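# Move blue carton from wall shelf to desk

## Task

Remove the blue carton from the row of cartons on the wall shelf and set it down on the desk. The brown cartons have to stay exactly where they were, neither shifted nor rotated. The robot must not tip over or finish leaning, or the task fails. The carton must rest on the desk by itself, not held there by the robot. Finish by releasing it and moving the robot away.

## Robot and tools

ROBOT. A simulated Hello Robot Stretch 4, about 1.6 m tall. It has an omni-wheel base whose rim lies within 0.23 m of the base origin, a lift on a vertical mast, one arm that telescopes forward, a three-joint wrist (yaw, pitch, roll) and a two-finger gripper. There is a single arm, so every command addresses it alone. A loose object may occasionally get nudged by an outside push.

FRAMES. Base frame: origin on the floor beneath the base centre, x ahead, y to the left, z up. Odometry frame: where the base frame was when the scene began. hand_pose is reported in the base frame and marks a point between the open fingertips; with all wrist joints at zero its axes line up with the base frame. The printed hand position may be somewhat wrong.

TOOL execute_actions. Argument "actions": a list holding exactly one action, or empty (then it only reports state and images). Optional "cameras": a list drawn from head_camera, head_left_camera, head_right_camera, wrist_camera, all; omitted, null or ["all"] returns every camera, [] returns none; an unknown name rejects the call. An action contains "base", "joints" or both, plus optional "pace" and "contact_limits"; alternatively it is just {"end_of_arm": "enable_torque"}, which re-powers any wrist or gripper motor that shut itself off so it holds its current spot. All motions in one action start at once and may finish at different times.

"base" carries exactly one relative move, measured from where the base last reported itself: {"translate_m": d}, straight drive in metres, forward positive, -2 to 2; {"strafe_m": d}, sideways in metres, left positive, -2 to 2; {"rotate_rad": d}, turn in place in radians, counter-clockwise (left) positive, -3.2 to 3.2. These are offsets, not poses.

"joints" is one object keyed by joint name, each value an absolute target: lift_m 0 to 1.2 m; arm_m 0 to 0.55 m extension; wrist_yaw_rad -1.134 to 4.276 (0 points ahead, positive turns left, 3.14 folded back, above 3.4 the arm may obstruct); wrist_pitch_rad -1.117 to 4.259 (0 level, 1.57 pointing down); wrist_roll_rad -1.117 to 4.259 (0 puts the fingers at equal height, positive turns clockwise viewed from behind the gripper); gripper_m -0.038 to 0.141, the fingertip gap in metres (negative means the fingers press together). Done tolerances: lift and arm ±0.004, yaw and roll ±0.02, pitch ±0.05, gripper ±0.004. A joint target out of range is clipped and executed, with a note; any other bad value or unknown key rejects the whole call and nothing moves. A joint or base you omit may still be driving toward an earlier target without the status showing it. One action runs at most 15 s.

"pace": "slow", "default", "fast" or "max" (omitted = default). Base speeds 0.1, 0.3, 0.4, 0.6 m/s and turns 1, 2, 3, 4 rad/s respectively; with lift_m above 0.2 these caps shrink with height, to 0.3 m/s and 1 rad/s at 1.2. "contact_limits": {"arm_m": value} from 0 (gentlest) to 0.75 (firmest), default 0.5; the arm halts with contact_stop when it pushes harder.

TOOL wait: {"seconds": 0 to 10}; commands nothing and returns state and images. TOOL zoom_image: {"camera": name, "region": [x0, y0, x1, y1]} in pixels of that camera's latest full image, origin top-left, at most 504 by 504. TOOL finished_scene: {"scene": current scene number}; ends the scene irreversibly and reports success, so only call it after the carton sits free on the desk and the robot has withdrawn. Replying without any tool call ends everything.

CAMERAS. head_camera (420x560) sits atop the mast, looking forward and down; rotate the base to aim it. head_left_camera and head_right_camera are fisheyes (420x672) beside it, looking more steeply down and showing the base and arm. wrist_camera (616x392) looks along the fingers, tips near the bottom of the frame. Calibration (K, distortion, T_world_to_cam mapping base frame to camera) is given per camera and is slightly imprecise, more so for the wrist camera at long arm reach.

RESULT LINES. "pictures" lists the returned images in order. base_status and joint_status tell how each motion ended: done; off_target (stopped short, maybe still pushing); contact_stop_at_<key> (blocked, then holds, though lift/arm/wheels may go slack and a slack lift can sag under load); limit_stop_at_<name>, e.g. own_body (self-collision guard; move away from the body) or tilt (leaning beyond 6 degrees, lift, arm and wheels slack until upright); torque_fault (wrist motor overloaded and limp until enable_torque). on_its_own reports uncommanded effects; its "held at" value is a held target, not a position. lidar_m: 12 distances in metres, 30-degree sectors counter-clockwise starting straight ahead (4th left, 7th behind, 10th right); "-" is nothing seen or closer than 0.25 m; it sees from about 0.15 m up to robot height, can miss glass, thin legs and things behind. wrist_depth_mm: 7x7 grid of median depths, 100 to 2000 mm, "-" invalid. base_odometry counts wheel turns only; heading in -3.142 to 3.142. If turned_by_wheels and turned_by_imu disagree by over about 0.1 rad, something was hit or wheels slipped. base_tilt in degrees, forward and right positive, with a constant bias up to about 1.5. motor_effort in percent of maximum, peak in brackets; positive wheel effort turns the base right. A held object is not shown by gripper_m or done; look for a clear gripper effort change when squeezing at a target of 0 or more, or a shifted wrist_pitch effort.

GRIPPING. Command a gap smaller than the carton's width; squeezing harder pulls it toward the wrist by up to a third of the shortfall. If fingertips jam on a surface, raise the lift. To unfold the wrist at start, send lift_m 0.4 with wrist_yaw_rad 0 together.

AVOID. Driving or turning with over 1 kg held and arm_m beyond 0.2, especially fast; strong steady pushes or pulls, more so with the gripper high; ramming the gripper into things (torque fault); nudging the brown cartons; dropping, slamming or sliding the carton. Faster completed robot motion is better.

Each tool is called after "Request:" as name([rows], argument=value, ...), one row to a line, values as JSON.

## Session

Request:
execute_actions(actions=[])

Scene clock: 0.00 s.
base_odometry: x=+0.000 y=+0.000 heading=+0.000 (m, m, rad; odometry frame)
turned_by_wheels: +0.000 (rad since the last result)
turned_by_imu: +0.000 (rad since the last result)
base_tilt: forward=-1.0 right=+0.1 (deg)
lidar_m: 1.45 1.95 1.42 1.45 2.34 2.23 2.52 2.03 1.91 1.93 2.42 1.42
base_status: not commanded
joint_positions: lift_m=+0.263 arm_m=+0.002 wrist_yaw_rad=+3.098 wrist_pitch_rad=+0.008 wrist_roll_rad=+0.015 gripper_m=+0.057
joint_status: not commanded
motor_effort: lift_m=+19 arm_m=-1 wrist_yaw_rad=+0 wrist_pitch_rad=-7 wrist_roll_rad=+2 gripper_m=-4 wheel_0=+0 wheel_1=+0 wheel_2=+0 (%)
hand_pose: x=-0.1114 y=+0.1000 z=+0.4391 quat_wxyz=(+0.022, -0.004, +0.008, +1.000) (m; base frame)
wrist_depth_mm: 137 139 - - - - - / - 138 - - - - - / 106 138 277 - - - - / 114 138 - - - - - / 1042 - - - - - - / 1921 1863 211 1808 208 1708 1618 / 1255 1118 1118 161 1078 1138 1138
pictures: head_camera, head_left_camera, head_right_camera, wrist_camera
camera_calibration (this result's frames):
wrist_camera: T_world_to_cam=[[0.0919275, 0.995196, -0.0336772, -0.0881817], [-0.0175281, -0.0321979, -0.999328, 0.505406], [-0.995611, 0.092456, 0.014484, 0.0986924], [0, 0, 0, 1]] pos_world=[0.115224, 0.0949064, 0.500667]
Images, in order (width x height): head_camera 420x560, head_left_camera 420x672, head_right_camera 420x672, wrist_camera 616x392.

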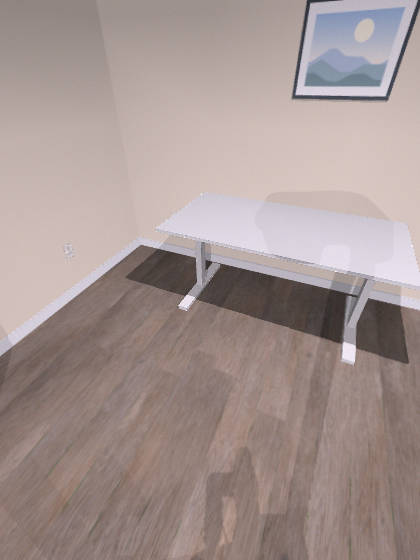

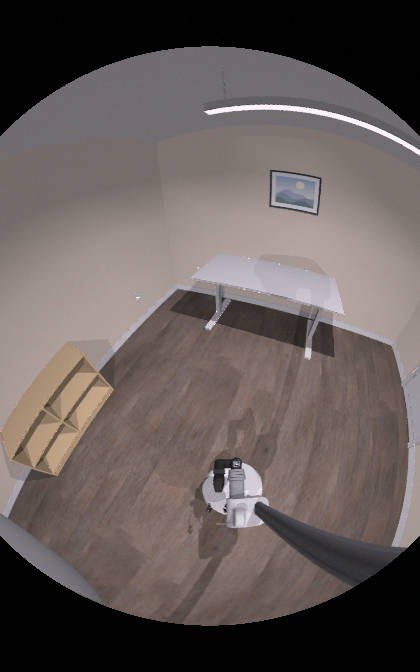

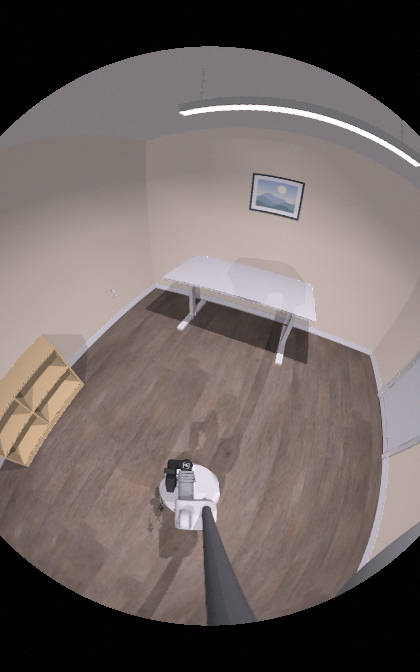

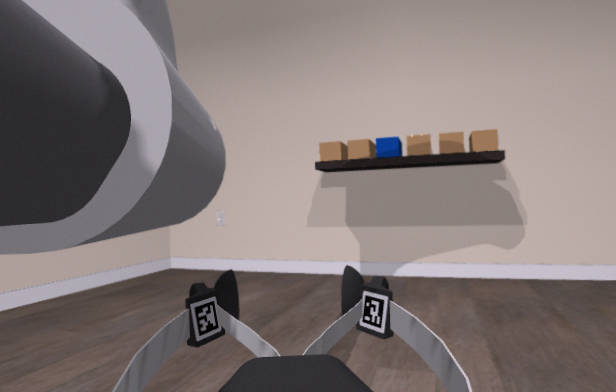

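Request:
execute_actions([
  {"base":{"rotate_rad":2.68},"joints":{"lift_m":0.4,"wrist_yaw_rad":0},"pace":"fast"},
], cameras=[])

Request:
execute_actions([
  {"base":{"translate_m":1.2},"joints":{"lift_m":0.8},"pace":"fast"},
], cameras=["head_camera","wrist_camera"])

Request:
zoom_image(camera="head_camera", region=[0, 200, 420, 380])

Scene clock: 3.50 s.
base_odometry: x=+0.000 y=+0.000 heading=+2.679 (m, m, rad; odometry frame)
turned_by_wheels: +2.679 (rad since the last result)
turned_by_imu: +2.702 (rad since the last result)
base_tilt: forward=-1.0 right=+0.1 (deg)
lidar_m: 2.21 2.26 2.01 1.91 1.97 1.54 1.43 1.48 1.90 1.40 1.45 2.46
base_status: done
joint_positions: lift_m=+0.400 arm_m=+0.002 wrist_yaw_rad=+0.001 wrist_pitch_rad=+0.008 wrist_roll_rad=+0.015 gripper_m=+0.057
joint_status: all done
motor_effort: lift_m=+22(23) arm_m=-1(1) wrist_yaw_rad=-4(7) wrist_pitch_rad=-8(7) wrist_roll_rad=+2(2) gripper_m=-5(3) wheel_0=-1(8) wheel_1=-4(11) wheel_2=-2(15) (%)
hand_pose: x=+0.4615 y=-0.0872 z=+0.5756 quat_wxyz=(+1.000, +0.008, +0.004, +0.000) (m; base frame)
wrist_depth_mm: - - - - - - - / - - - - - - - / - - - - - - - / - - - - - - - / - - - - - - - / - - 211 - 208 - - / 1537 1366 1397 161 1366 1397 1464
pictures: none
No camera images: the call's "cameras" was empty. Leave "cameras" out to get every camera's image.

Scene clock: 7.80 s.
base_odometry: x=-1.074 y=+0.535 heading=+2.680 (m, m, rad; odometry frame)
turned_by_wheels: +0.001 (rad since the last result)
turned_by_imu: +0.001 (rad since the last result)
base_tilt: forward=-0.9 right=+0.2 (deg)
lidar_m: 0.99 1.05 1.75 1.93 2.02 2.70 3.47 2.63 1.44 1.38 1.81 1.05
base_status: done
joint_positions: lift_m=+0.800 arm_m=+0.002 wrist_yaw_rad=+0.000 wrist_pitch_rad=+0.008 wrist_roll_rad=+0.015 gripper_m=+0.057
joint_status: all done
motor_effort: lift_m=+23(26) arm_m=-1(1) wrist_yaw_rad=-2(4) wrist_pitch_rad=-8(8) wrist_roll_rad=+1(2) gripper_m=-3(3) wheel_0=+2(9) wheel_1=+5(9) wheel_2=+1(15) (%)
hand_pose: x=+0.4615 y=-0.0874 z=+0.9756 quat_wxyz=(+1.000, +0.008, +0.004, +0.000) (m; base frame)
wrist_depth_mm: 1025 1060 1078 1098 1118 1138 1160 / 1042 1042 1078 1098 1118 1138 1160 / 1025 1042 1060 1098 1098 1138 1160 / 1025 1042 1060 1078 1118 1138 1160 / 1025 1042 1060 1078 1098 1138 1160 / 778 788 211 820 209 1118 1160 / 891 788 809 161 1098 1138 1160
pictures: head_camera, wrist_camera
camera_calibration (this result's frames):
wrist_camera: T_world_to_cam=[[-0.0480298, -0.998278, -0.033677, -0.0459055], [0.016091, 0.0329383, -0.999328, 1.03574], [0.998716, -0.0485394, 0.0144813, -0.254036], [0, 0, 0, 1]] pos_world=[0.234839, -0.0922727, 1.03718]
Images, in order (width x height): head_camera 420x560, wrist_camera 616x392.

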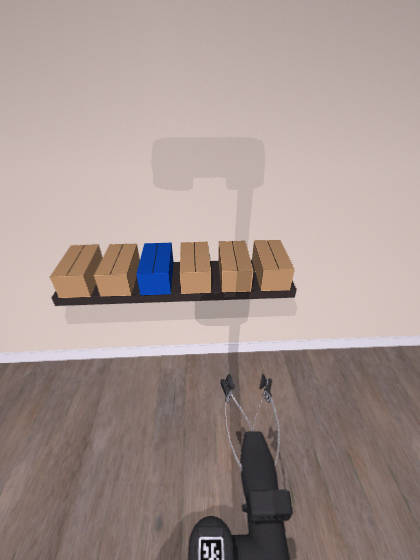

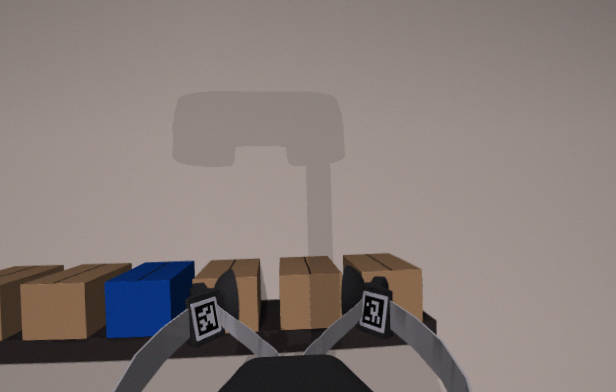

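Region (0, 200, 420, 380) of head_camera's 420x560 image, scaled by 1.200, with more detail than that image has; it fills the top 216 rows of this view, and the rest is white.

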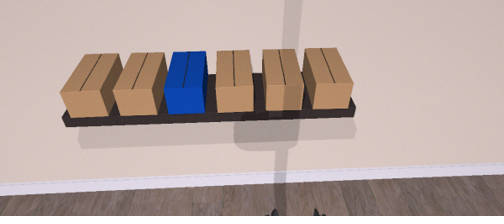

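Request:
execute_actions([
  {"base":{"rotate_rad":0.04},"joints":{"lift_m":0.95,"wrist_pitch_rad":1.57},"pace":"fast"},
], cameras=[])

Request:
execute_actions([
  {"base":{"strafe_m":0.295},"joints":{"lift_m":1.08,"gripper_m":0.141},"pace":"fast"},
], cameras=[])

Request:
execute_actions([
  {"base":{"translate_m":0.55},"joints":{"arm_m":0.42},"pace":"fast"},
], cameras=["head_camera","wrist_camera"])

Scene clock: 10.50 s.
base_odometry: x=-1.074 y=+0.535 heading=+2.719 (m, m, rad; odometry frame)
turned_by_wheels: +0.039 (rad since the last result)
turned_by_imu: +0.039 (rad since the last result)
base_tilt: forward=-1.0 right=+0.2 (deg)
lidar_m: 1.02 1.07 1.82 1.94 2.03 2.77 3.49 1.99 1.41 1.37 1.82 1.07
base_status: done
joint_positions: lift_m=+0.950 arm_m=+0.002 wrist_yaw_rad=+0.000 wrist_pitch_rad=+1.570 wrist_roll_rad=+0.015 gripper_m=+0.057
joint_status: all done
motor_effort: lift_m=+23(24) arm_m=-1(1) wrist_yaw_rad=+0(1) wrist_pitch_rad=+0(8) wrist_roll_rad=+2(2) gripper_m=-2(3) wheel_0=-4(5) wheel_1=-6(6) wheel_2=-4(8) (%)
hand_pose: x=+0.1733 y=-0.0874 z=+0.8394 quat_wxyz=(+0.707, +0.005, +0.707, -0.005) (m; base frame)
wrist_depth_mm: 1042 1060 1078 1078 1098 1118 1118 / 1060 1060 1060 1078 1098 1098 1118 / 1042 1060 1060 1078 1098 1118 1118 / 1042 1042 1060 1078 1098 1098 1098 / 1025 1042 854 854 1078 1098 1098 / 1042 1042 211 854 208 1098 1098 / 1025 1042 842 161 1078 1098 1098
pictures: none
No camera images: the call's "cameras" was empty. Leave "cameras" out to get every camera's image.

Scene clock: 12.60 s.
base_odometry: x=-1.195 y=+0.266 heading=+2.719 (m, m, rad; odometry frame)
turned_by_wheels: +0.000 (rad since the last result)
turned_by_imu: +0.000 (rad since the last result)
base_tilt: forward=-1.0 right=+0.1 (deg)
lidar_m: 1.00 1.07 1.75 1.64 1.71 2.39 3.50 2.78 1.74 1.70 1.82 1.06
base_status: done
joint_positions: lift_m=+1.080 arm_m=+0.002 wrist_yaw_rad=+0.000 wrist_pitch_rad=+1.570 wrist_roll_rad=+0.015 gripper_m=+0.141
joint_status: all done
motor_effort: lift_m=+22(23) arm_m=-1(1) wrist_yaw_rad=-2(1) wrist_pitch_rad=-1(1) wrist_roll_rad=+2(2) gripper_m=-1(4) wheel_0=-1(12) wheel_1=+4(14) wheel_2=+0(5) (%)
hand_pose: x=+0.1732 y=-0.0874 z=+0.9694 quat_wxyz=(+0.707, +0.005, +0.707, -0.005) (m; base frame)
wrist_depth_mm: 1160 1182 1205 1229 1229 1255 1255 / 1182 1182 1205 1205 1205 1255 1255 / 1160 1160 1205 1205 1229 1229 1255 / 1160 1182 1182 1205 1229 1255 1255 / 1160 1182 976 991 1229 1229 1255 / 1160 208 976 976 221 1229 1229 / 1138 1160 1182 150 1229 1229 1229
pictures: none
No camera images: the call's "cameras" was empty. Leave "cameras" out to get every camera's image.

Scene clock: 15.73 s.
base_odometry: x=-1.697 y=+0.491 heading=+2.720 (m, m, rad; odometry frame)
turned_by_wheels: +0.001 (rad since the last result)
turned_by_imu: +0.001 (rad since the last result)
base_tilt: forward=-0.9 right=+0.2 (deg)
lidar_m: 0.47 0.50 1.04 1.66 1.72 2.36 4.13 2.41 1.86 2.04 0.67 0.49
base_status: done
joint_positions: lift_m=+1.080 arm_m=+0.419 wrist_yaw_rad=+0.000 wrist_pitch_rad=+1.570 wrist_roll_rad=+0.015 gripper_m=+0.141
joint_status: all done
motor_effort: lift_m=+22(22) arm_m=+6(6) wrist_yaw_rad=-2(0) wrist_pitch_rad=+0(1) wrist_roll_rad=+2(2) gripper_m=+2(0) wheel_0=+3(6) wheel_1=+6(10) wheel_2=-1(13) (%)
hand_pose: x=+0.5902 y=-0.0874 z=+0.9694 quat_wxyz=(+0.707, +0.005, +0.707, -0.005) (m; base frame)
wrist_depth_mm: 234 234 236 240 243 243 260 / 310 315 320 322 329 330 334 / 312 315 320 322 342 330 334 / 310 315 319 320 347 330 334 / 310 314 319 322 351 329 332 / 309 208 319 320 221 327 332 / 309 310 691 150 1205 327 330
pictures: head_camera, wrist_camera
camera_calibration (this result's frames):
wrist_camera: T_world_to_cam=[[-0.0338906, -0.998274, 0.0479641, -0.127492], [-0.999153, 0.0327223, -0.0249377, 0.682003], [0.0233252, -0.0487686, -0.998538, 1.17522], [0, 0, 0, 1]] pos_world=[0.649692, -0.0922745, 1.19662]
Images, in order (width x height): head_camera 420x560, wrist_camera 616x392.

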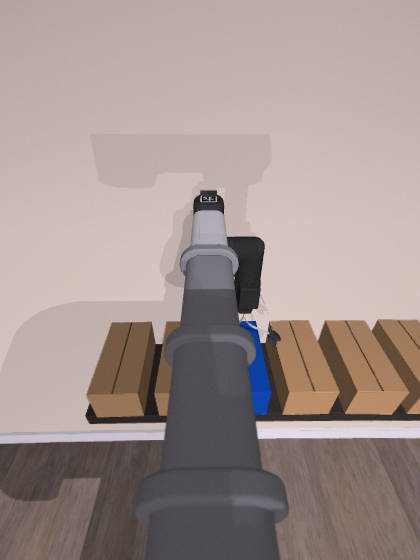

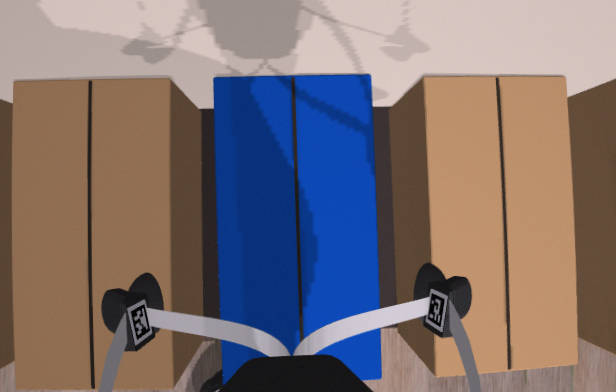

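Request:
execute_actions([
  {"base":{"strafe_m":-0.010},"joints":{"arm_m":0.45,"lift_m":1.005}},
], cameras=["wrist_camera"])

Scene clock: 18.17 s.
base_odometry: x=-1.693 y=+0.500 heading=+2.719 (m, m, rad; odometry frame)
turned_by_wheels: +0.000 (rad since the last result)
turned_by_imu: +0.000 (rad since the last result)
base_tilt: forward=-0.9 right=+0.2 (deg)
lidar_m: 0.46 0.50 1.03 1.67 1.73 2.40 4.11 2.41 1.86 2.02 0.69 0.50
base_status: done
joint_positions: lift_m=+1.005 arm_m=+0.449 wrist_yaw_rad=+0.000 wrist_pitch_rad=+1.570 wrist_roll_rad=+0.015 gripper_m=+0.141
joint_status: all done
motor_effort: lift_m=+15(23) arm_m=+6(4) wrist_yaw_rad=+0(2) wrist_pitch_rad=-2(2) wrist_roll_rad=+1(2) gripper_m=+2(1) wheel_0=+3(14) wheel_1=-7(11) wheel_2=+0(2) (%)
hand_pose: x=+0.6201 y=-0.0874 z=+0.8951 quat_wxyz=(+0.707, +0.005, +0.707, -0.005) (m; base frame)
wrist_depth_mm: 171 171 173 176 178 178 185 / 239 241 244 248 250 254 256 / 239 263 245 248 286 254 256 / 239 262 244 247 289 253 255 / 237 259 243 246 291 252 255 / 237 208 243 245 221 252 254 / 236 254 242 150 300 252 253
pictures: wrist_camera
camera_calibration (this result's frames):
wrist_camera: T_world_to_cam=[[-0.0338941, -0.998274, 0.0479703, -0.122914], [-0.999157, 0.0327346, -0.0247536, 0.709859], [0.0231406, -0.0487689, -0.998542, 1.10037], [0, 0, 0, 1]] pos_world=[0.679632, -0.0922753, 1.12223]
Images, in order (width x height): wrist_camera 616x392.

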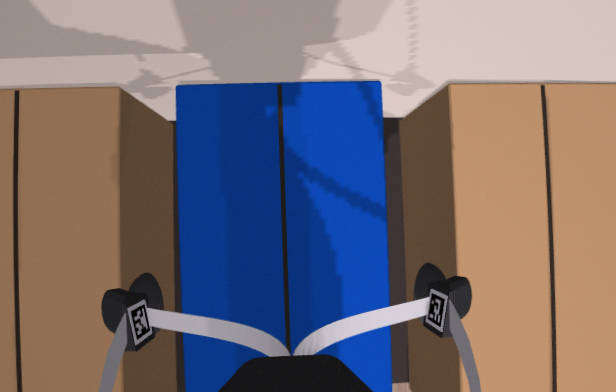

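Request:
execute_actions([
  {"joints":{"lift_m":0.98},"pace":"slow"},
], cameras=["wrist_camera"])

Scene clock: 19.77 s.
base_odometry: x=-1.693 y=+0.500 heading=+2.719 (m, m, rad; odometry frame)
turned_by_wheels: +0.000 (rad since the last result)
turned_by_imu: +0.000 (rad since the last result)
base_tilt: forward=-0.9 right=+0.1 (deg)
lidar_m: 0.48 0.51 1.06 1.67 1.73 2.41 4.10 2.39 1.81 2.04 0.69 0.50
base_status: not commanded
joint_positions: lift_m=+0.980 arm_m=+0.449 wrist_yaw_rad=+0.000 wrist_pitch_rad=+1.570 wrist_roll_rad=+0.015 gripper_m=+0.141
joint_status: all done
motor_effort: lift_m=+15(13) arm_m=+6(6) wrist_yaw_rad=+1(3) wrist_pitch_rad=-1(1) wrist_roll_rad=+2(2) gripper_m=+1(4) wheel_0=+3(3) wheel_1=-7(7) wheel_2=+0(0) (%)
hand_pose: x=+0.6201 y=-0.0874 z=+0.8701 quat_wxyz=(+0.707, +0.005, +0.707, -0.005) (m; base frame)
wrist_depth_mm: 171 171 174 176 178 178 185 / 216 224 220 223 226 229 231 / 215 242 220 223 285 229 230 / 214 241 220 222 224 229 230 / 213 239 219 222 224 228 229 / 213 208 218 220 221 226 228 / 213 254 216 150 223 227 229
pictures: wrist_camera
camera_calibration (this result's frames):
wrist_camera: T_world_to_cam=[[-0.0338942, -0.998274, 0.0479703, -0.121717], [-0.999157, 0.0327348, -0.0247538, 0.709242], [0.0231408, -0.0487689, -0.998542, 1.07544], [0, 0, 0, 1]] pos_world=[0.679633, -0.0922753, 1.09727]
Images, in order (width x height): wrist_camera 616x392.

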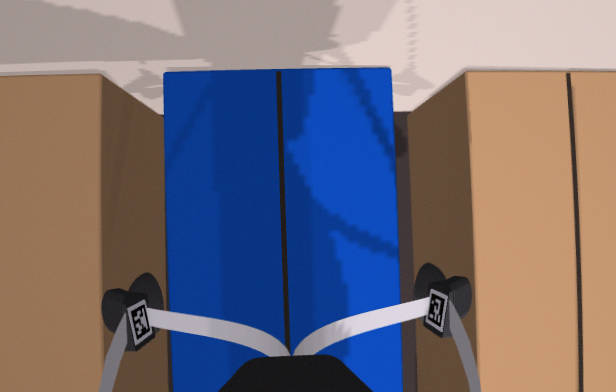

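Request:
execute_actions([
  {"joints":{"lift_m":0.955},"pace":"slow"},
], cameras=["wrist_camera"])

Request:
execute_actions([
  {"joints":{"gripper_m":0.085}},
], cameras=["wrist_camera"])

Scene clock: 21.30 s.
base_odometry: x=-1.693 y=+0.500 heading=+2.719 (m, m, rad; odometry frame)
turned_by_wheels: +0.000 (rad since the last result)
turned_by_imu: +0.000 (rad since the last result)
base_tilt: forward=-0.9 right=+0.2 (deg)
lidar_m: 0.46 0.52 1.06 1.66 1.72 2.39 4.12 2.39 1.86 2.02 0.68 0.50
base_status: not commanded
joint_positions: lift_m=+0.955 arm_m=+0.449 wrist_yaw_rad=+0.000 wrist_pitch_rad=+1.570 wrist_roll_rad=+0.015 gripper_m=+0.141
joint_status: all done
motor_effort: lift_m=+14(13) arm_m=+6(6) wrist_yaw_rad=-1(2) wrist_pitch_rad=+0(1) wrist_roll_rad=+2(3) gripper_m=+2(2) wheel_0=+3(3) wheel_1=-7(7) wheel_2=+0(0) (%)
hand_pose: x=+0.6201 y=-0.0874 z=+0.8451 quat_wxyz=(+0.707, +0.005, +0.707, -0.005) (m; base frame)
wrist_depth_mm: 171 171 174 177 178 179 184 / 191 210 196 198 200 208 205 / 191 224 195 198 200 211 204 / 190 224 195 197 200 213 204 / 189 223 195 196 199 216 203 / 189 192 193 196 198 203 202 / 189 193 193 149 198 204 202
pictures: wrist_camera
camera_calibration (this result's frames):
wrist_camera: T_world_to_cam=[[-0.0338945, -0.998274, 0.0479703, -0.120518], [-0.999157, 0.032735, -0.0247538, 0.708625], [0.0231408, -0.0487689, -0.998542, 1.05049], [0, 0, 0, 1]] pos_world=[0.679634, -0.0922753, 1.07228]
Images, in order (width x height): wrist_camera 616x392.

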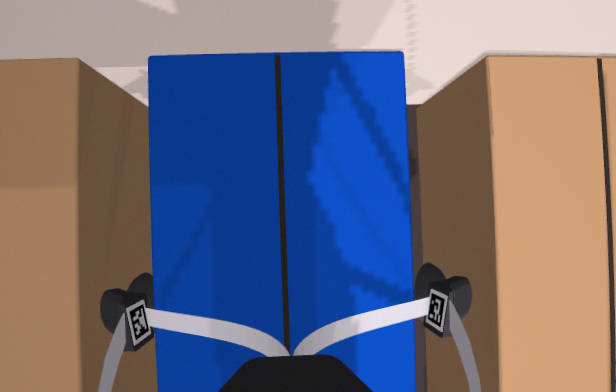

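Scene clock: 22.90 s.
base_odometry: x=-1.693 y=+0.500 heading=+2.719 (m, m, rad; odometry frame)
turned_by_wheels: +0.000 (rad since the last result)
turned_by_imu: +0.000 (rad since the last result)
base_tilt: forward=-1.0 right=+0.2 (deg)
lidar_m: 0.45 0.52 1.07 1.67 1.73 2.40 4.12 2.40 1.86 2.03 0.70 0.49
base_status: not commanded
joint_positions: lift_m=+0.955 arm_m=+0.449 wrist_yaw_rad=+0.000 wrist_pitch_rad=+1.570 wrist_roll_rad=+0.015 gripper_m=+0.086
joint_status: all done
motor_effort: lift_m=+15(15) arm_m=+6(6) wrist_yaw_rad=-1(2) wrist_pitch_rad=-1(3) wrist_roll_rad=+2(2) gripper_m=-25(24) wheel_0=+3(3) wheel_1=-7(7) wheel_2=+0(0) (%)
hand_pose: x=+0.6201 y=-0.0874 z=+0.8451 quat_wxyz=(+0.707, +0.005, +0.707, -0.005) (m; base frame)
wrist_depth_mm: 171 171 174 176 178 178 185 / 191 209 182 184 186 208 204 / 190 209 181 183 186 211 204 / 190 224 181 183 185 213 203 / 190 222 180 182 184 215 203 / 189 179 180 181 183 201 202 / 188 177 178 181 183 218 201
pictures: wrist_camera
camera_calibration (this result's frames):
wrist_camera: T_world_to_cam=[[-0.033894, -0.998274, 0.0479703, -0.120517], [-0.999157, 0.0327346, -0.0247537, 0.708625], [0.0231407, -0.0487689, -0.998542, 1.05046], [0, 0, 0, 1]] pos_world=[0.679634, -0.0922752, 1.07225]
Images, in order (width x height): wrist_camera 616x392.

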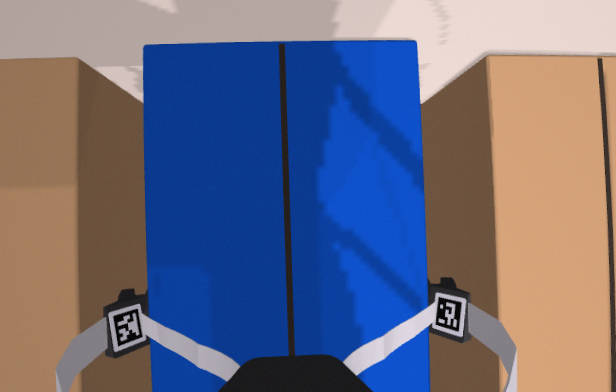

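Request:
execute_actions([
  {"joints":{"lift_m":1.12},"pace":"slow"},
], cameras=["wrist_camera"])

Request:
execute_actions([
  {"base":{"translate_m":-0.32},"joints":{"arm_m":0.15}},
], cameras=["head_camera"])

Scene clock: 25.63 s.
base_odometry: x=-1.693 y=+0.500 heading=+2.719 (m, m, rad; odometry frame)
turned_by_wheels: +0.000 (rad since the last result)
turned_by_imu: +0.000 (rad since the last result)
base_tilt: forward=-0.9 right=+0.2 (deg)
lidar_m: 0.45 0.48 1.07 1.67 1.73 2.41 4.15 2.40 1.83 2.04 0.69 0.50
base_status: not commanded
joint_positions: lift_m=+1.120 arm_m=+0.449 wrist_yaw_rad=+0.000 wrist_pitch_rad=+1.570 wrist_roll_rad=+0.015 gripper_m=+0.086
joint_status: all done
motor_effort: lift_m=+24(25) arm_m=+6(6) wrist_yaw_rad=+0(1) wrist_pitch_rad=-2(1) wrist_roll_rad=+2(2) gripper_m=-26(25) wheel_0=+3(3) wheel_1=-7(7) wheel_2=+0(0) (%)
hand_pose: x=+0.6201 y=-0.0874 z=+1.0093 quat_wxyz=(+0.707, +0.005, +0.707, -0.005) (m; base frame)
wrist_depth_mm: 171 171 173 176 178 178 184 / 241 208 182 184 186 267 268 / 349 342 181 183 186 373 392 / 349 351 181 183 185 370 394 / 347 349 181 182 184 368 394 / 347 179 180 182 183 368 392 / 347 178 178 181 183 368 410
pictures: wrist_camera
camera_calibration (this result's frames):
wrist_camera: T_world_to_cam=[[-0.0338941, -0.998274, 0.0479703, -0.128395], [-0.999157, 0.0327346, -0.0247538, 0.712693], [0.0231408, -0.0487689, -0.998542, 1.21447], [0, 0, 0, 1]] pos_world=[0.679637, -0.0922752, 1.2365]
Images, in order (width x height): wrist_camera 616x392.

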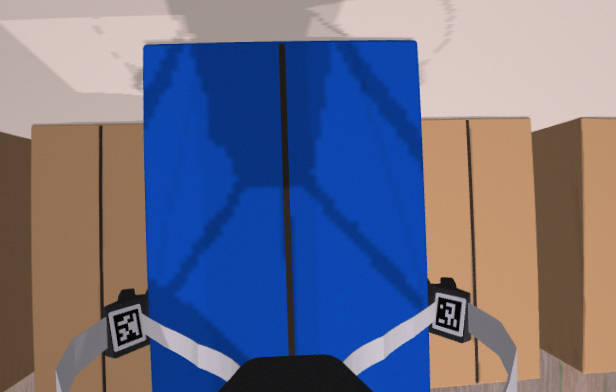

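Scene clock: 28.17 s.
base_odometry: x=-1.401 y=+0.369 heading=+2.719 (m, m, rad; odometry frame)
turned_by_wheels: -0.001 (rad since the last result)
turned_by_imu: +0.000 (rad since the last result)
base_tilt: forward=-0.9 right=+0.2 (deg)
lidar_m: 0.27 0.84 1.50 1.67 1.73 2.39 3.77 2.40 1.73 1.93 1.49 0.25
base_status: done
joint_positions: lift_m=+1.120 arm_m=+0.151 wrist_yaw_rad=+0.000 wrist_pitch_rad=+1.570 wrist_roll_rad=+0.015 gripper_m=+0.086
joint_status: all done
motor_effort: lift_m=+23(24) arm_m=-6(4) wrist_yaw_rad=+1(1) wrist_pitch_rad=-2(2) wrist_roll_rad=+2(2) gripper_m=-26(26) wheel_0=-4(9) wheel_1=-6(13) wheel_2=+3(13) (%)
hand_pose: x=+0.3220 y=-0.0874 z=+1.0094 quat_wxyz=(+0.707, +0.005, +0.707, -0.005) (m; base frame)
wrist_depth_mm: 1205 1229 1255 1255 1255 1281 1308 / 1205 1229 182 185 186 1281 1308 / 1205 1205 181 183 185 1281 1308 / 1205 1205 181 183 185 1281 1308 / 1205 1205 180 182 184 1281 1281 / 1182 178 180 182 183 1255 1281 / 1182 178 178 180 182 1255 1281
pictures: head_camera
Images, in order (width x height): head_camera 420x560.

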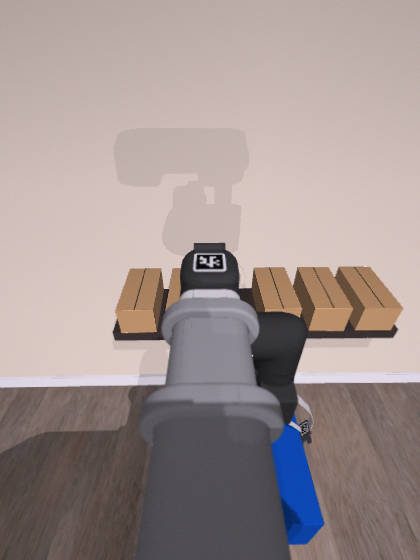

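Request:
execute_actions([
  {"base":{"rotate_rad":-2.95},"joints":{"lift_m":0.6}},
], cameras=[])

Request:
execute_actions([
  {"base":{"translate_m":2.0},"joints":{"lift_m":1.05},"pace":"fast"},
], cameras=["head_camera"])

Scene clock: 33.03 s.
base_odometry: x=-1.401 y=+0.369 heading=-0.230 (m, m, rad; odometry frame)
turned_by_wheels: -2.949 (rad since the last result)
turned_by_imu: -2.972 (rad since the last result)
base_tilt: forward=-1.0 right=+0.2 (deg)
lidar_m: 2.85 2.05 1.71 2.04 0.99 0.81 0.81 1.16 1.69 1.63 1.85 0.25
base_status: done
joint_positions: lift_m=+0.600 arm_m=+0.151 wrist_yaw_rad=+0.000 wrist_pitch_rad=+1.570 wrist_roll_rad=+0.015 gripper_m=+0.086
joint_status: all done
motor_effort: lift_m=+15(21) arm_m=-6(6) wrist_yaw_rad=-2(1) wrist_pitch_rad=+0(2) wrist_roll_rad=+2(2) gripper_m=-25(22) wheel_0=+4(7) wheel_1=+6(11) wheel_2=+6(8) (%)
hand_pose: x=+0.3222 y=-0.0874 z=+0.4900 quat_wxyz=(+0.707, +0.005, +0.707, -0.005) (m; base frame)
wrist_depth_mm: 699 715 715 723 732 741 750 / 699 707 182 184 186 750 750 / 699 699 181 183 186 741 750 / 699 707 181 183 185 741 741 / 699 699 180 182 184 732 741 / 691 179 180 181 183 732 741 / 691 178 178 181 183 723 741
pictures: none
No camera images: the call's "cameras" was empty. Leave "cameras" out to get every camera's image.

Scene clock: 39.33 s.
base_odometry: x=+0.546 y=-0.086 heading=-0.230 (m, m, rad; odometry frame)
turned_by_wheels: +0.000 (rad since the last result)
turned_by_imu: +0.001 (rad since the last result)
base_tilt: forward=-1.0 right=+0.1 (deg)
lidar_m: 0.40 1.04 1.69 1.32 1.46 3.02 3.00 2.48 2.05 2.01 2.07 0.25
base_status: done
joint_positions: lift_m=+1.050 arm_m=+0.151 wrist_yaw_rad=+0.000 wrist_pitch_rad=+1.570 wrist_roll_rad=+0.015 gripper_m=+0.086
joint_status: all done
motor_effort: lift_m=+23(26) arm_m=-5(6) wrist_yaw_rad=-2(0) wrist_pitch_rad=-2(1) wrist_roll_rad=+2(2) gripper_m=-25(25) wheel_0=+1(8) wheel_1=+4(15) wheel_2=-2(16) (%)
hand_pose: x=+0.3221 y=-0.0874 z=+0.9394 quat_wxyz=(+0.707, +0.005, +0.707, -0.005) (m; base frame)
wrist_depth_mm: 1160 1160 1160 1182 1205 1205 1229 / 1138 1160 182 184 186 1205 1229 / 1138 1138 181 183 186 1205 1229 / 1138 1138 181 183 185 1205 1205 / 1138 1138 180 182 185 1205 1205 / 1118 179 180 181 183 1205 1205 / 1118 178 178 181 183 1182 1205
pictures: head_camera
Images, in order (width x height): head_camera 420x560.

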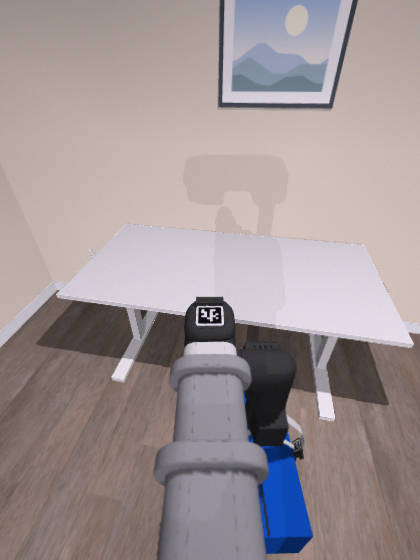

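Edge about 0.92 ahead.

Request:
execute_actions([
  {"base":{"translate_m":0.53},"joints":{"arm_m":0.5},"pace":"fast"},
], cameras=["head_right_camera"])

Scene clock: 42.80 s.
base_odometry: x=+1.062 y=-0.206 heading=-0.229 (m, m, rad; odometry frame)
turned_by_wheels: +0.001 (rad since the last result)
turned_by_imu: +0.001 (rad since the last result)
base_tilt: forward=-1.0 right=+0.2 (deg)
lidar_m: 0.37 0.44 0.72 1.56 1.43 2.15 3.53 2.59 2.09 2.11 0.48 0.39
base_status: done
joint_positions: lift_m=+1.050 arm_m=+0.499 wrist_yaw_rad=+0.000 wrist_pitch_rad=+1.570 wrist_roll_rad=+0.015 gripper_m=+0.086
joint_status: all done
motor_effort: lift_m=+23(23) arm_m=+6(6) wrist_yaw_rad=-1(1) wrist_pitch_rad=-1(2) wrist_roll_rad=+2(2) gripper_m=-27(23) wheel_0=+3(7) wheel_1=+5(10) wheel_2=-1(17) (%)
hand_pose: x=+0.6702 y=-0.0874 z=+0.9394 quat_wxyz=(+0.707, +0.005, +0.707, -0.005) (m; base frame)
wrist_depth_mm: 433 436 442 445 455 459 466 / 430 436 182 184 186 459 466 / 430 433 181 183 186 459 462 / 430 433 181 183 185 455 462 / 427 430 180 182 184 452 459 / 427 179 180 181 183 452 455 / 427 178 178 181 183 449 455
pictures: head_right_camera
Images, in order (width x height): head_right_camera 420x672.

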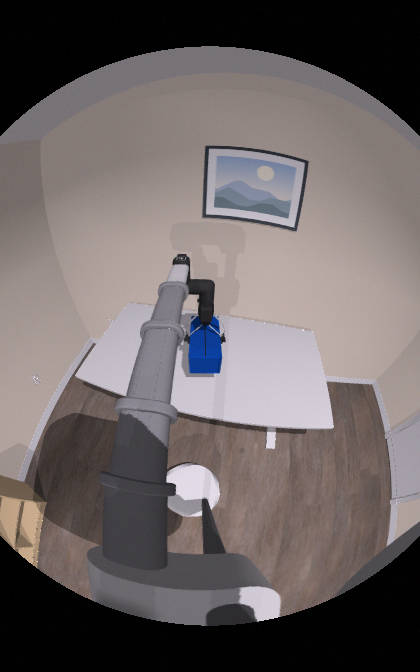

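Request:
execute_actions([
  {"joints":{"lift_m":0.921}},
], cameras=[])

Request:
execute_actions([
  {"joints":{"gripper_m":0.141}},
], cameras=[])

Request:
execute_actions([
  {"joints":{"lift_m":1.02},"pace":"fast"},
], cameras=[])

Request:
execute_actions([
  {"joints":{"arm_m":0.1},"base":{"translate_m":-0.2},"pace":"fast"},
], cameras=["head_camera"])

Scene clock: 47.67 s.
base_odometry: x=+1.062 y=-0.206 heading=-0.229 (m, m, rad; odometry frame)
turned_by_wheels: +0.000 (rad since the last result)
turned_by_imu: +0.001 (rad since the last result)
base_tilt: forward=-0.9 right=+0.2 (deg)
lidar_m: 0.38 0.45 0.73 1.57 1.41 2.16 3.55 2.60 2.11 2.11 0.47 0.39
base_status: not commanded
joint_positions: lift_m=+0.921 arm_m=+0.499 wrist_yaw_rad=+0.000 wrist_pitch_rad=+1.570 wrist_roll_rad=+0.015 gripper_m=+0.086
joint_status: all done
motor_effort: lift_m=+15(25) arm_m=+6(6) wrist_yaw_rad=-2(1) wrist_pitch_rad=-2(1) wrist_roll_rad=+2(2) gripper_m=-27(26) wheel_0=+3(3) wheel_1=+5(5) wheel_2=-1(1) (%)
hand_pose: x=+0.6702 y=-0.0874 z=+0.8110 quat_wxyz=(+0.707, +0.005, +0.707, -0.005) (m; base frame)
wrist_depth_mm: 307 310 315 319 322 327 330 / 307 309 182 184 186 325 329 / 306 309 181 183 186 325 329 / 304 307 181 183 185 324 327 / 306 306 180 182 185 324 325 / 303 179 179 181 183 322 325 / 301 178 178 180 183 320 324
pictures: none
No camera images: the call's "cameras" was empty. Leave "cameras" out to get every camera's image.

Scene clock: 49.27 s.
base_odometry: x=+1.062 y=-0.206 heading=-0.229 (m, m, rad; odometry frame)
turned_by_wheels: +0.000 (rad since the last result)
turned_by_imu: +0.000 (rad since the last result)
base_tilt: forward=-1.0 right=+0.2 (deg)
lidar_m: 0.37 0.43 0.74 1.56 1.43 2.13 3.54 2.58 2.10 2.11 0.48 0.39
base_status: not commanded
joint_positions: lift_m=+0.921 arm_m=+0.499 wrist_yaw_rad=+0.000 wrist_pitch_rad=+1.570 wrist_roll_rad=+0.015 gripper_m=+0.141
joint_status: all done
motor_effort: lift_m=+15(15) arm_m=+6(6) wrist_yaw_rad=-4(1) wrist_pitch_rad=-1(1) wrist_roll_rad=+2(2) gripper_m=+0(25) wheel_0=+3(3) wheel_1=+5(5) wheel_2=-1(1) (%)
hand_pose: x=+0.6702 y=-0.0874 z=+0.8110 quat_wxyz=(+0.707, +0.005, +0.707, -0.005) (m; base frame)
wrist_depth_mm: 307 312 315 320 324 327 330 / 307 309 197 199 202 325 329 / 307 309 196 198 201 325 329 / 306 307 196 198 200 324 327 / 304 307 195 197 200 322 327 / 303 195 194 196 198 322 325 / 303 304 193 150 198 322 325
pictures: none
No camera images: the call's "cameras" was empty. Leave "cameras" out to get every camera's image.

Scene clock: 50.43 s.
base_odometry: x=+1.062 y=-0.206 heading=-0.229 (m, m, rad; odometry frame)
turned_by_wheels: +0.000 (rad since the last result)
turned_by_imu: +0.000 (rad since the last result)
base_tilt: forward=-0.9 right=+0.2 (deg)
lidar_m: 0.39 0.43 0.72 1.58 1.43 2.14 3.55 2.59 2.10 2.11 0.47 0.39
base_status: not commanded
joint_positions: lift_m=+1.020 arm_m=+0.499 wrist_yaw_rad=+0.000 wrist_pitch_rad=+1.570 wrist_roll_rad=+0.015 gripper_m=+0.141
joint_status: all done
motor_effort: lift_m=+23(27) arm_m=+6(6) wrist_yaw_rad=-3(3) wrist_pitch_rad=+0(1) wrist_roll_rad=+2(2) gripper_m=-2(2) wheel_0=+3(3) wheel_1=+5(5) wheel_2=-1(1) (%)
hand_pose: x=+0.6702 y=-0.0874 z=+0.9094 quat_wxyz=(+0.707, +0.005, +0.707, -0.005) (m; base frame)
wrist_depth_mm: 407 410 413 418 424 430 436 / 402 407 413 415 424 427 433 / 402 407 294 298 421 427 430 / 399 404 294 296 421 427 430 / 397 404 293 296 418 424 430 / 399 208 291 294 221 421 427 / 397 402 291 150 415 421 427
pictures: none
No camera images: the call's "cameras" was empty. Leave "cameras" out to get every camera's image.

Scene clock: 52.37 s.
base_odometry: x=+0.868 y=-0.161 heading=-0.229 (m, m, rad; odometry frame)
turned_by_wheels: +0.000 (rad since the last result)
turned_by_imu: +0.000 (rad since the last result)
base_tilt: forward=-1.0 right=+0.2 (deg)
lidar_m: 0.58 0.67 1.64 1.36 1.40 2.94 3.33 2.55 2.08 2.04 0.69 0.57
base_status: done
joint_positions: lift_m=+1.020 arm_m=+0.101 wrist_yaw_rad=+0.000 wrist_pitch_rad=+1.570 wrist_roll_rad=+0.015 gripper_m=+0.141
joint_status: all done
motor_effort: lift_m=+23(23) arm_m=-6(8) wrist_yaw_rad=+1(2) wrist_pitch_rad=-2(3) wrist_roll_rad=+2(2) gripper_m=-2(0) wheel_0=-2(7) wheel_1=-4(13) wheel_2=+2(13) (%)
hand_pose: x=+0.2720 y=-0.0874 z=+0.9094 quat_wxyz=(+0.707, +0.005, +0.707, -0.005) (m; base frame)
wrist_depth_mm: 1098 1118 1138 1160 1182 1160 442 / 1118 1118 1138 1160 1182 1160 1205 / 1118 1118 1138 1138 1182 1182 1182 / 1098 1118 1138 1138 1160 1160 1182 / 1118 1118 1118 1160 1160 1182 1182 / 1098 208 904 917 221 1182 1182 / 1078 1118 904 150 1160 1160 1182
pictures: head_camera
Images, in order (width x height): head_camera 420x560.

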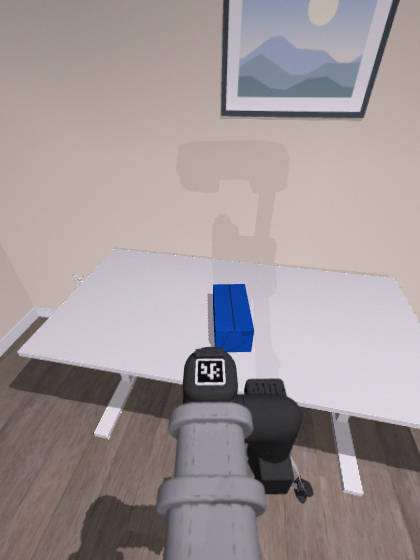

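Request:
finished_scene(scene=2)

The scene is finished: the task was done.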